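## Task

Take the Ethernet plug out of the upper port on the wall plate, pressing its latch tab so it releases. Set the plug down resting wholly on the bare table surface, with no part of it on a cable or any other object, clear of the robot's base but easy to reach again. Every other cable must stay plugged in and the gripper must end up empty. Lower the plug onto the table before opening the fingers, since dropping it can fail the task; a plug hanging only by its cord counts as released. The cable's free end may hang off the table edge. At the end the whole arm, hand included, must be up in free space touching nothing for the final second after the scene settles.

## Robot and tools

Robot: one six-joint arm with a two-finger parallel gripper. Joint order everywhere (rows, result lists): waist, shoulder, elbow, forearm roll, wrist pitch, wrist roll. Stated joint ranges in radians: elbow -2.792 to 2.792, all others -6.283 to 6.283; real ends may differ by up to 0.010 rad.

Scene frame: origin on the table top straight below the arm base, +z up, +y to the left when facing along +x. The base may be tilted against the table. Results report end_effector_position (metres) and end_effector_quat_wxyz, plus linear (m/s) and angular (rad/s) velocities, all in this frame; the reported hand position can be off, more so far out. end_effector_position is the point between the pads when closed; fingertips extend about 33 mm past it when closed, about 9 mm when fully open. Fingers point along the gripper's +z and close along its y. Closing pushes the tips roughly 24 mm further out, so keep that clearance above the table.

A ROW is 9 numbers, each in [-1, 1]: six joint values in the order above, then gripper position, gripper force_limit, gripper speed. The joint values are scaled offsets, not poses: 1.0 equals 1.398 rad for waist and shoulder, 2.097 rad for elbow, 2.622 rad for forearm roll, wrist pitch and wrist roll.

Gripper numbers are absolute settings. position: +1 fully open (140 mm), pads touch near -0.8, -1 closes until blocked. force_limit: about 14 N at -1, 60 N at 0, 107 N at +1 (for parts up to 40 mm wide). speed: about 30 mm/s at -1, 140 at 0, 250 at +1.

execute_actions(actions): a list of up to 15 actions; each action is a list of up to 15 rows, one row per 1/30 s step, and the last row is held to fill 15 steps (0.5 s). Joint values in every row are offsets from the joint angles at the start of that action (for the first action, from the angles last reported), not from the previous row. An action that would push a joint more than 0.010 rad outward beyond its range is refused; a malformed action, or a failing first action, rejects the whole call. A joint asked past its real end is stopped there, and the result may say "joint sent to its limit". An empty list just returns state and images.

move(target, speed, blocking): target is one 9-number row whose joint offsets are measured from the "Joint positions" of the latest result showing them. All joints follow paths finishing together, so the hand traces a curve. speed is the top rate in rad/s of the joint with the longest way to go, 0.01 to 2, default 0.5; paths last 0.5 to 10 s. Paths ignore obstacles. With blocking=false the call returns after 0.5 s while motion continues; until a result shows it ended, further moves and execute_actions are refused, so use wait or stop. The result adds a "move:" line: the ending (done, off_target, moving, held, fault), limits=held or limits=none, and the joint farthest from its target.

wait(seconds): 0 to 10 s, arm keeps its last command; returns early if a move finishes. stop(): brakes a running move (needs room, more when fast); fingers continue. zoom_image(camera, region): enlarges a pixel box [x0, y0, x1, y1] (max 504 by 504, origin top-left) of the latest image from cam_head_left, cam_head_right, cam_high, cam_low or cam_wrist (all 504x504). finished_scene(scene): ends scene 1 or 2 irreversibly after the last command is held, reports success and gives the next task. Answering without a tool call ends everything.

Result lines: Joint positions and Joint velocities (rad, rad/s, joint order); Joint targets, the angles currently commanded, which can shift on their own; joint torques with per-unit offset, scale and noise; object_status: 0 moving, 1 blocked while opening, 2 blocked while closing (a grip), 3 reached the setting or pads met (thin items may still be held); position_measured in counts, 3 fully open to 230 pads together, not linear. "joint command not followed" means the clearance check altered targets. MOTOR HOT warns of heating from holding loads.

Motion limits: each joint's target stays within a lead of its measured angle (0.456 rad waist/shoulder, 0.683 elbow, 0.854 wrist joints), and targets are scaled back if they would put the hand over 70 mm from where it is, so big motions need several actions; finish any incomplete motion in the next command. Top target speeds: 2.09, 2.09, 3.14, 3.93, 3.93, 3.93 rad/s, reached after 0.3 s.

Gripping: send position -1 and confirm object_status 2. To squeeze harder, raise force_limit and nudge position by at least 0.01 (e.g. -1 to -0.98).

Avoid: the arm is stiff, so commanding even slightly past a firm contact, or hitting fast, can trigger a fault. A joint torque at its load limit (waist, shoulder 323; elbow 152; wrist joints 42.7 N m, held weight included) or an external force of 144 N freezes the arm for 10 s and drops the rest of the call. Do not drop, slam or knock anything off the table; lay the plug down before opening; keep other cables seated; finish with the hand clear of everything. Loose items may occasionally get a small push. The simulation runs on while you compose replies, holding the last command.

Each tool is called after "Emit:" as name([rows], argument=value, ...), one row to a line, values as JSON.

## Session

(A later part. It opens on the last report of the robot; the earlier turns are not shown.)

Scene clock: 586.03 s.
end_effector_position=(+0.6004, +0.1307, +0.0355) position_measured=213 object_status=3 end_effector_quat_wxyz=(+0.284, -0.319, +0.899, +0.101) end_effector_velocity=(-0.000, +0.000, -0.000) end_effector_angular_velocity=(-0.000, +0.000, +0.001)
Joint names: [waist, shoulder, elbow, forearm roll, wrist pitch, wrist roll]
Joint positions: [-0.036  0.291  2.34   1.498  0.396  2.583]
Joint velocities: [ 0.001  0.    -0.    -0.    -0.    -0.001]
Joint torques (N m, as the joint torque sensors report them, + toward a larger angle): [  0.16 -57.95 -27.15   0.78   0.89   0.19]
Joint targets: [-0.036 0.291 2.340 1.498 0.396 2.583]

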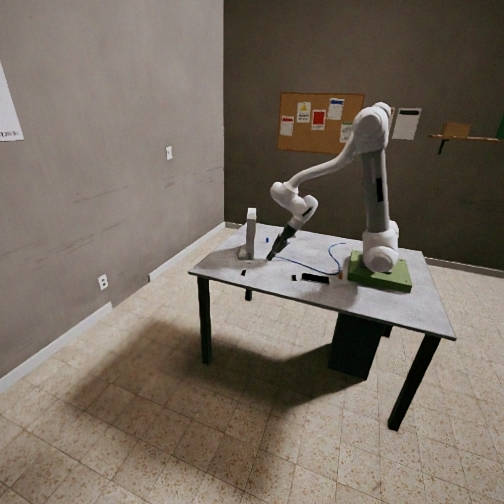

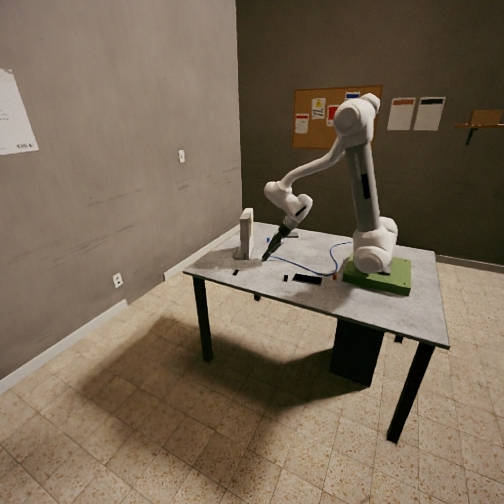

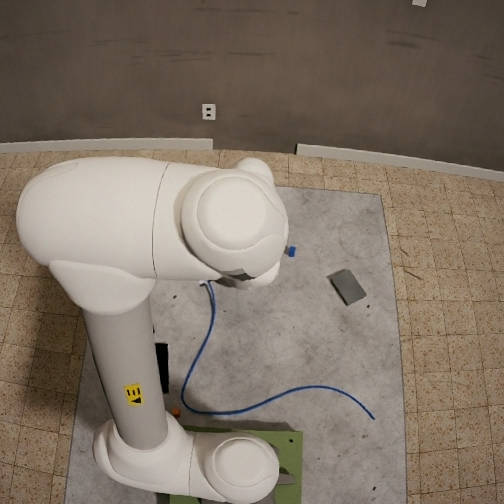

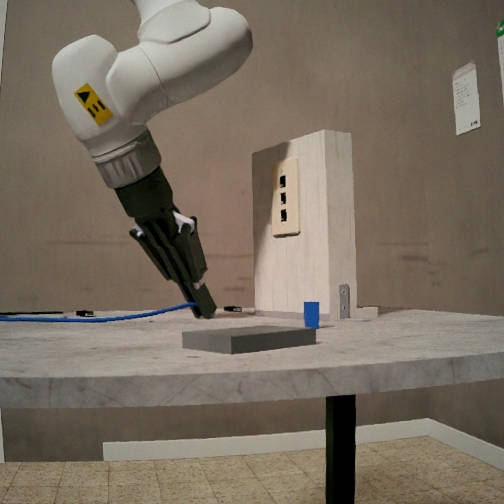

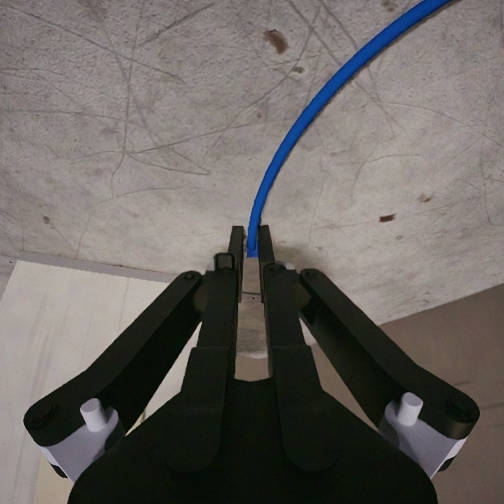

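Still lightly held by the latch spring. Open a bit further, slowly.

Emit:
execute_actions([
  [[0,0,0,0,0,0,-0.62,-1,-1]],
  [[0,0,0,0,0,0,-0.58,-1,-1]],
  [[0,0,0,0,0,0,-0.5,-1,-1]],
])

Emit:
zoom_image(camera="cam_low", region=[150, 250, 270, 330])

Emit:
zoom_image(camera="cam_wrist", region=[170, 150, 330, 310])

Scene clock: 594.83 s.
end_effector_position=(+0.6004, +0.1307, +0.0355) position_measured=192 object_status=3 end_effector_quat_wxyz=(+0.284, -0.319, +0.899, +0.101) end_effector_velocity=(-0.000, +0.000, +0.000) end_effector_angular_velocity=(+0.000, -0.000, +0.001)
Joint names: [waist, shoulder, elbow, forearm roll, wrist pitch, wrist roll]
Joint positions: [-0.036  0.291  2.34   1.498  0.396  2.583]
Joint velocities: [ 0.    -0.     0.    -0.     0.001 -0.   ]
Joint torques (N m, as the joint torque sensors report them, + toward a larger angle): [  1.46 -57.97 -26.94   0.7    0.94   0.01]
Joint targets: [-0.036 0.291 2.340 1.498 0.396 2.583]

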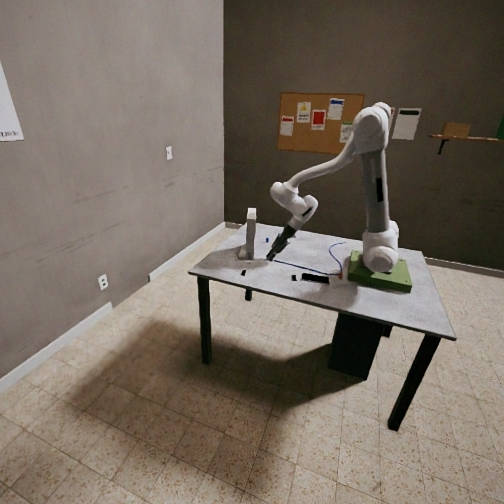

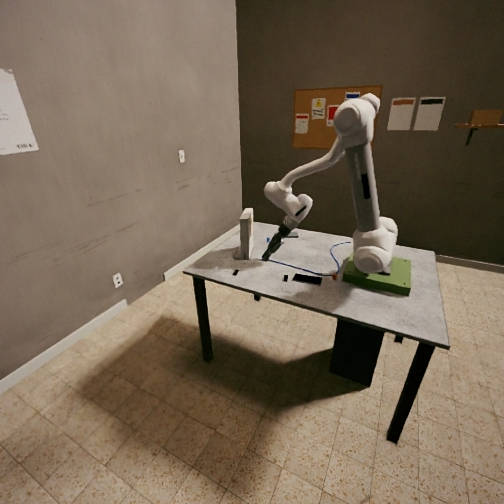

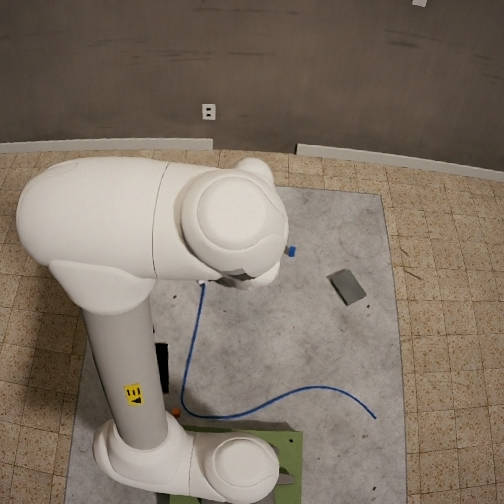

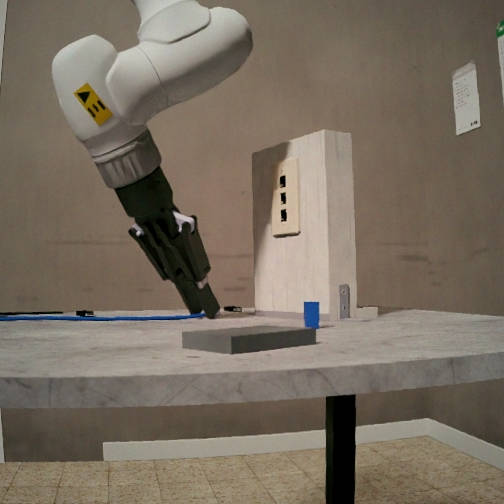

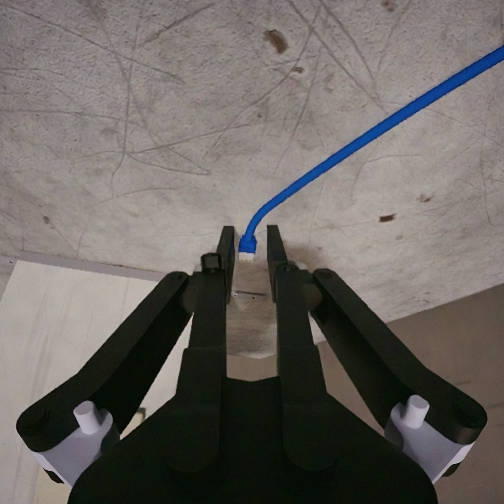

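Region (150, 250, 270, 330) of cam_low's 504x504 image, scaled by 4.200, with more detail than that image has.

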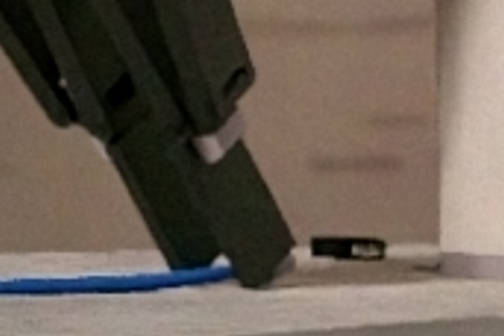

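Region (170, 150, 330, 310) of cam_wrist's 504x504 image, scaled by 3.150, with more detail than that image has.

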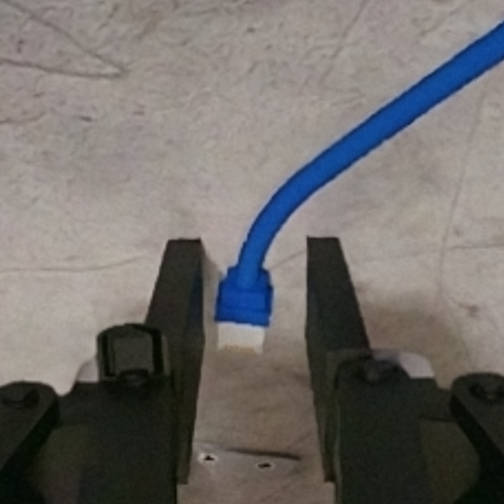

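Emit:
move(target=[0, -0.081, -0.014, -0.127, 0.0096, 0.138, -0.5, -1, -1], speed=0.3)

Emit:
zoom_image(camera="cam_head_left", region=[220, 200, 360, 300])

Scene clock: 602.77 s.
end_effector_position=(+0.5985, +0.1278, +0.0941) position_measured=192 object_status=3 end_effector_quat_wxyz=(+0.282, -0.317, +0.900, +0.097) end_effector_velocity=(-0.000, -0.000, -0.001) end_effector_angular_velocity=(-0.001, +0.001, +0.001)
Joint names: [waist, shoulder, elbow, forearm roll, wrist pitch, wrist roll]
Joint positions: [-0.036  0.178  2.311  1.165  0.421  2.945]
Joint velocities: [-0.001  0.001 -0.    -0.002  0.001 -0.   ]
Joint torques (N m, as the joint torque sensors report them, + toward a larger angle): [  0.87 -51.38 -31.62   1.98   0.6    0.03]
Joint targets: [-0.036 0.178 2.311 1.165 0.421 2.945]
move: done; limits=none; farthest joint: the waist, 0.000 radians from its target (0.000 radians at the start)

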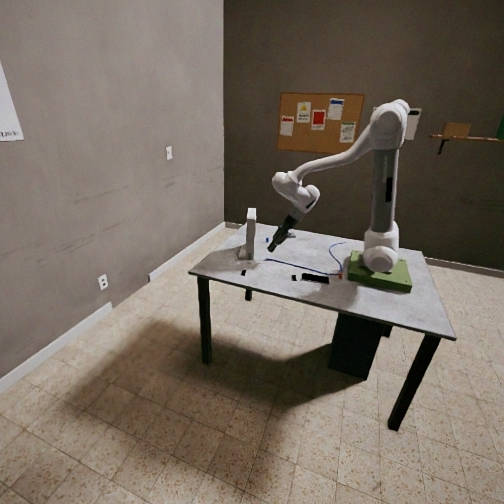

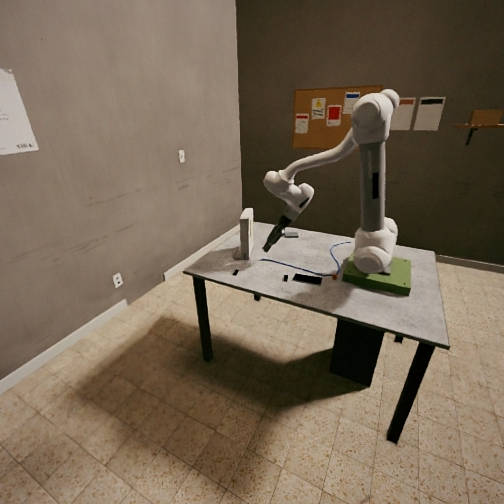

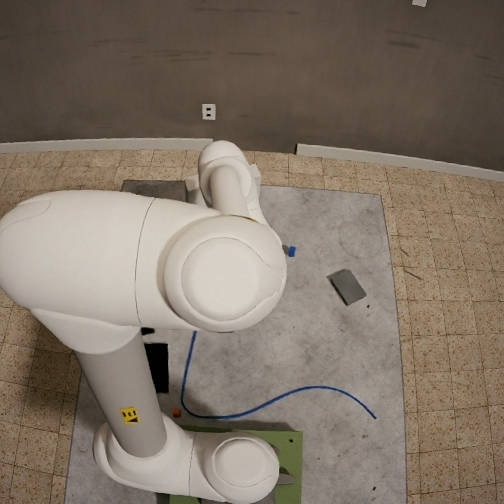

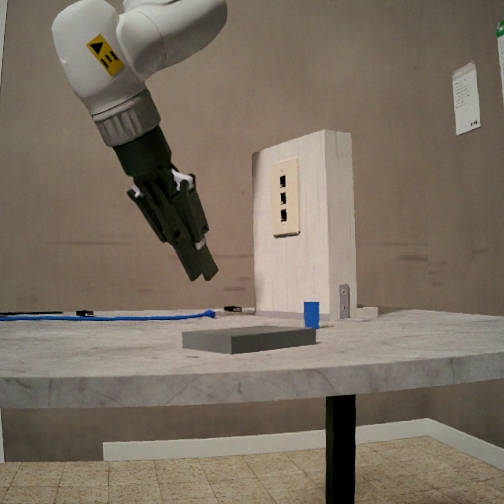

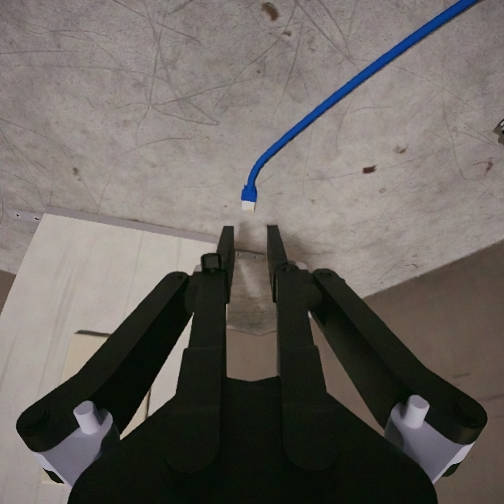

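Region (220, 200, 360, 300) of cam_head_left's 504x504 image, scaled by 3.600, with more detail than that image has; it fills the top 360 rows of this view, and the rest is white.

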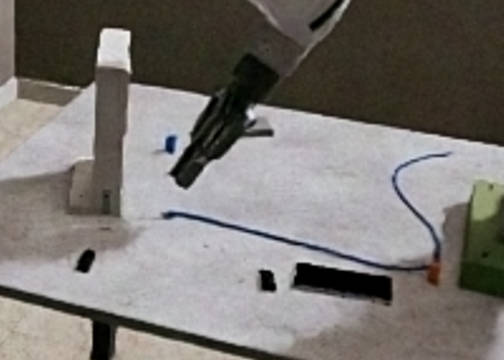

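Emit:
finished_scene(scene=1)

The scene is finished: the task was done.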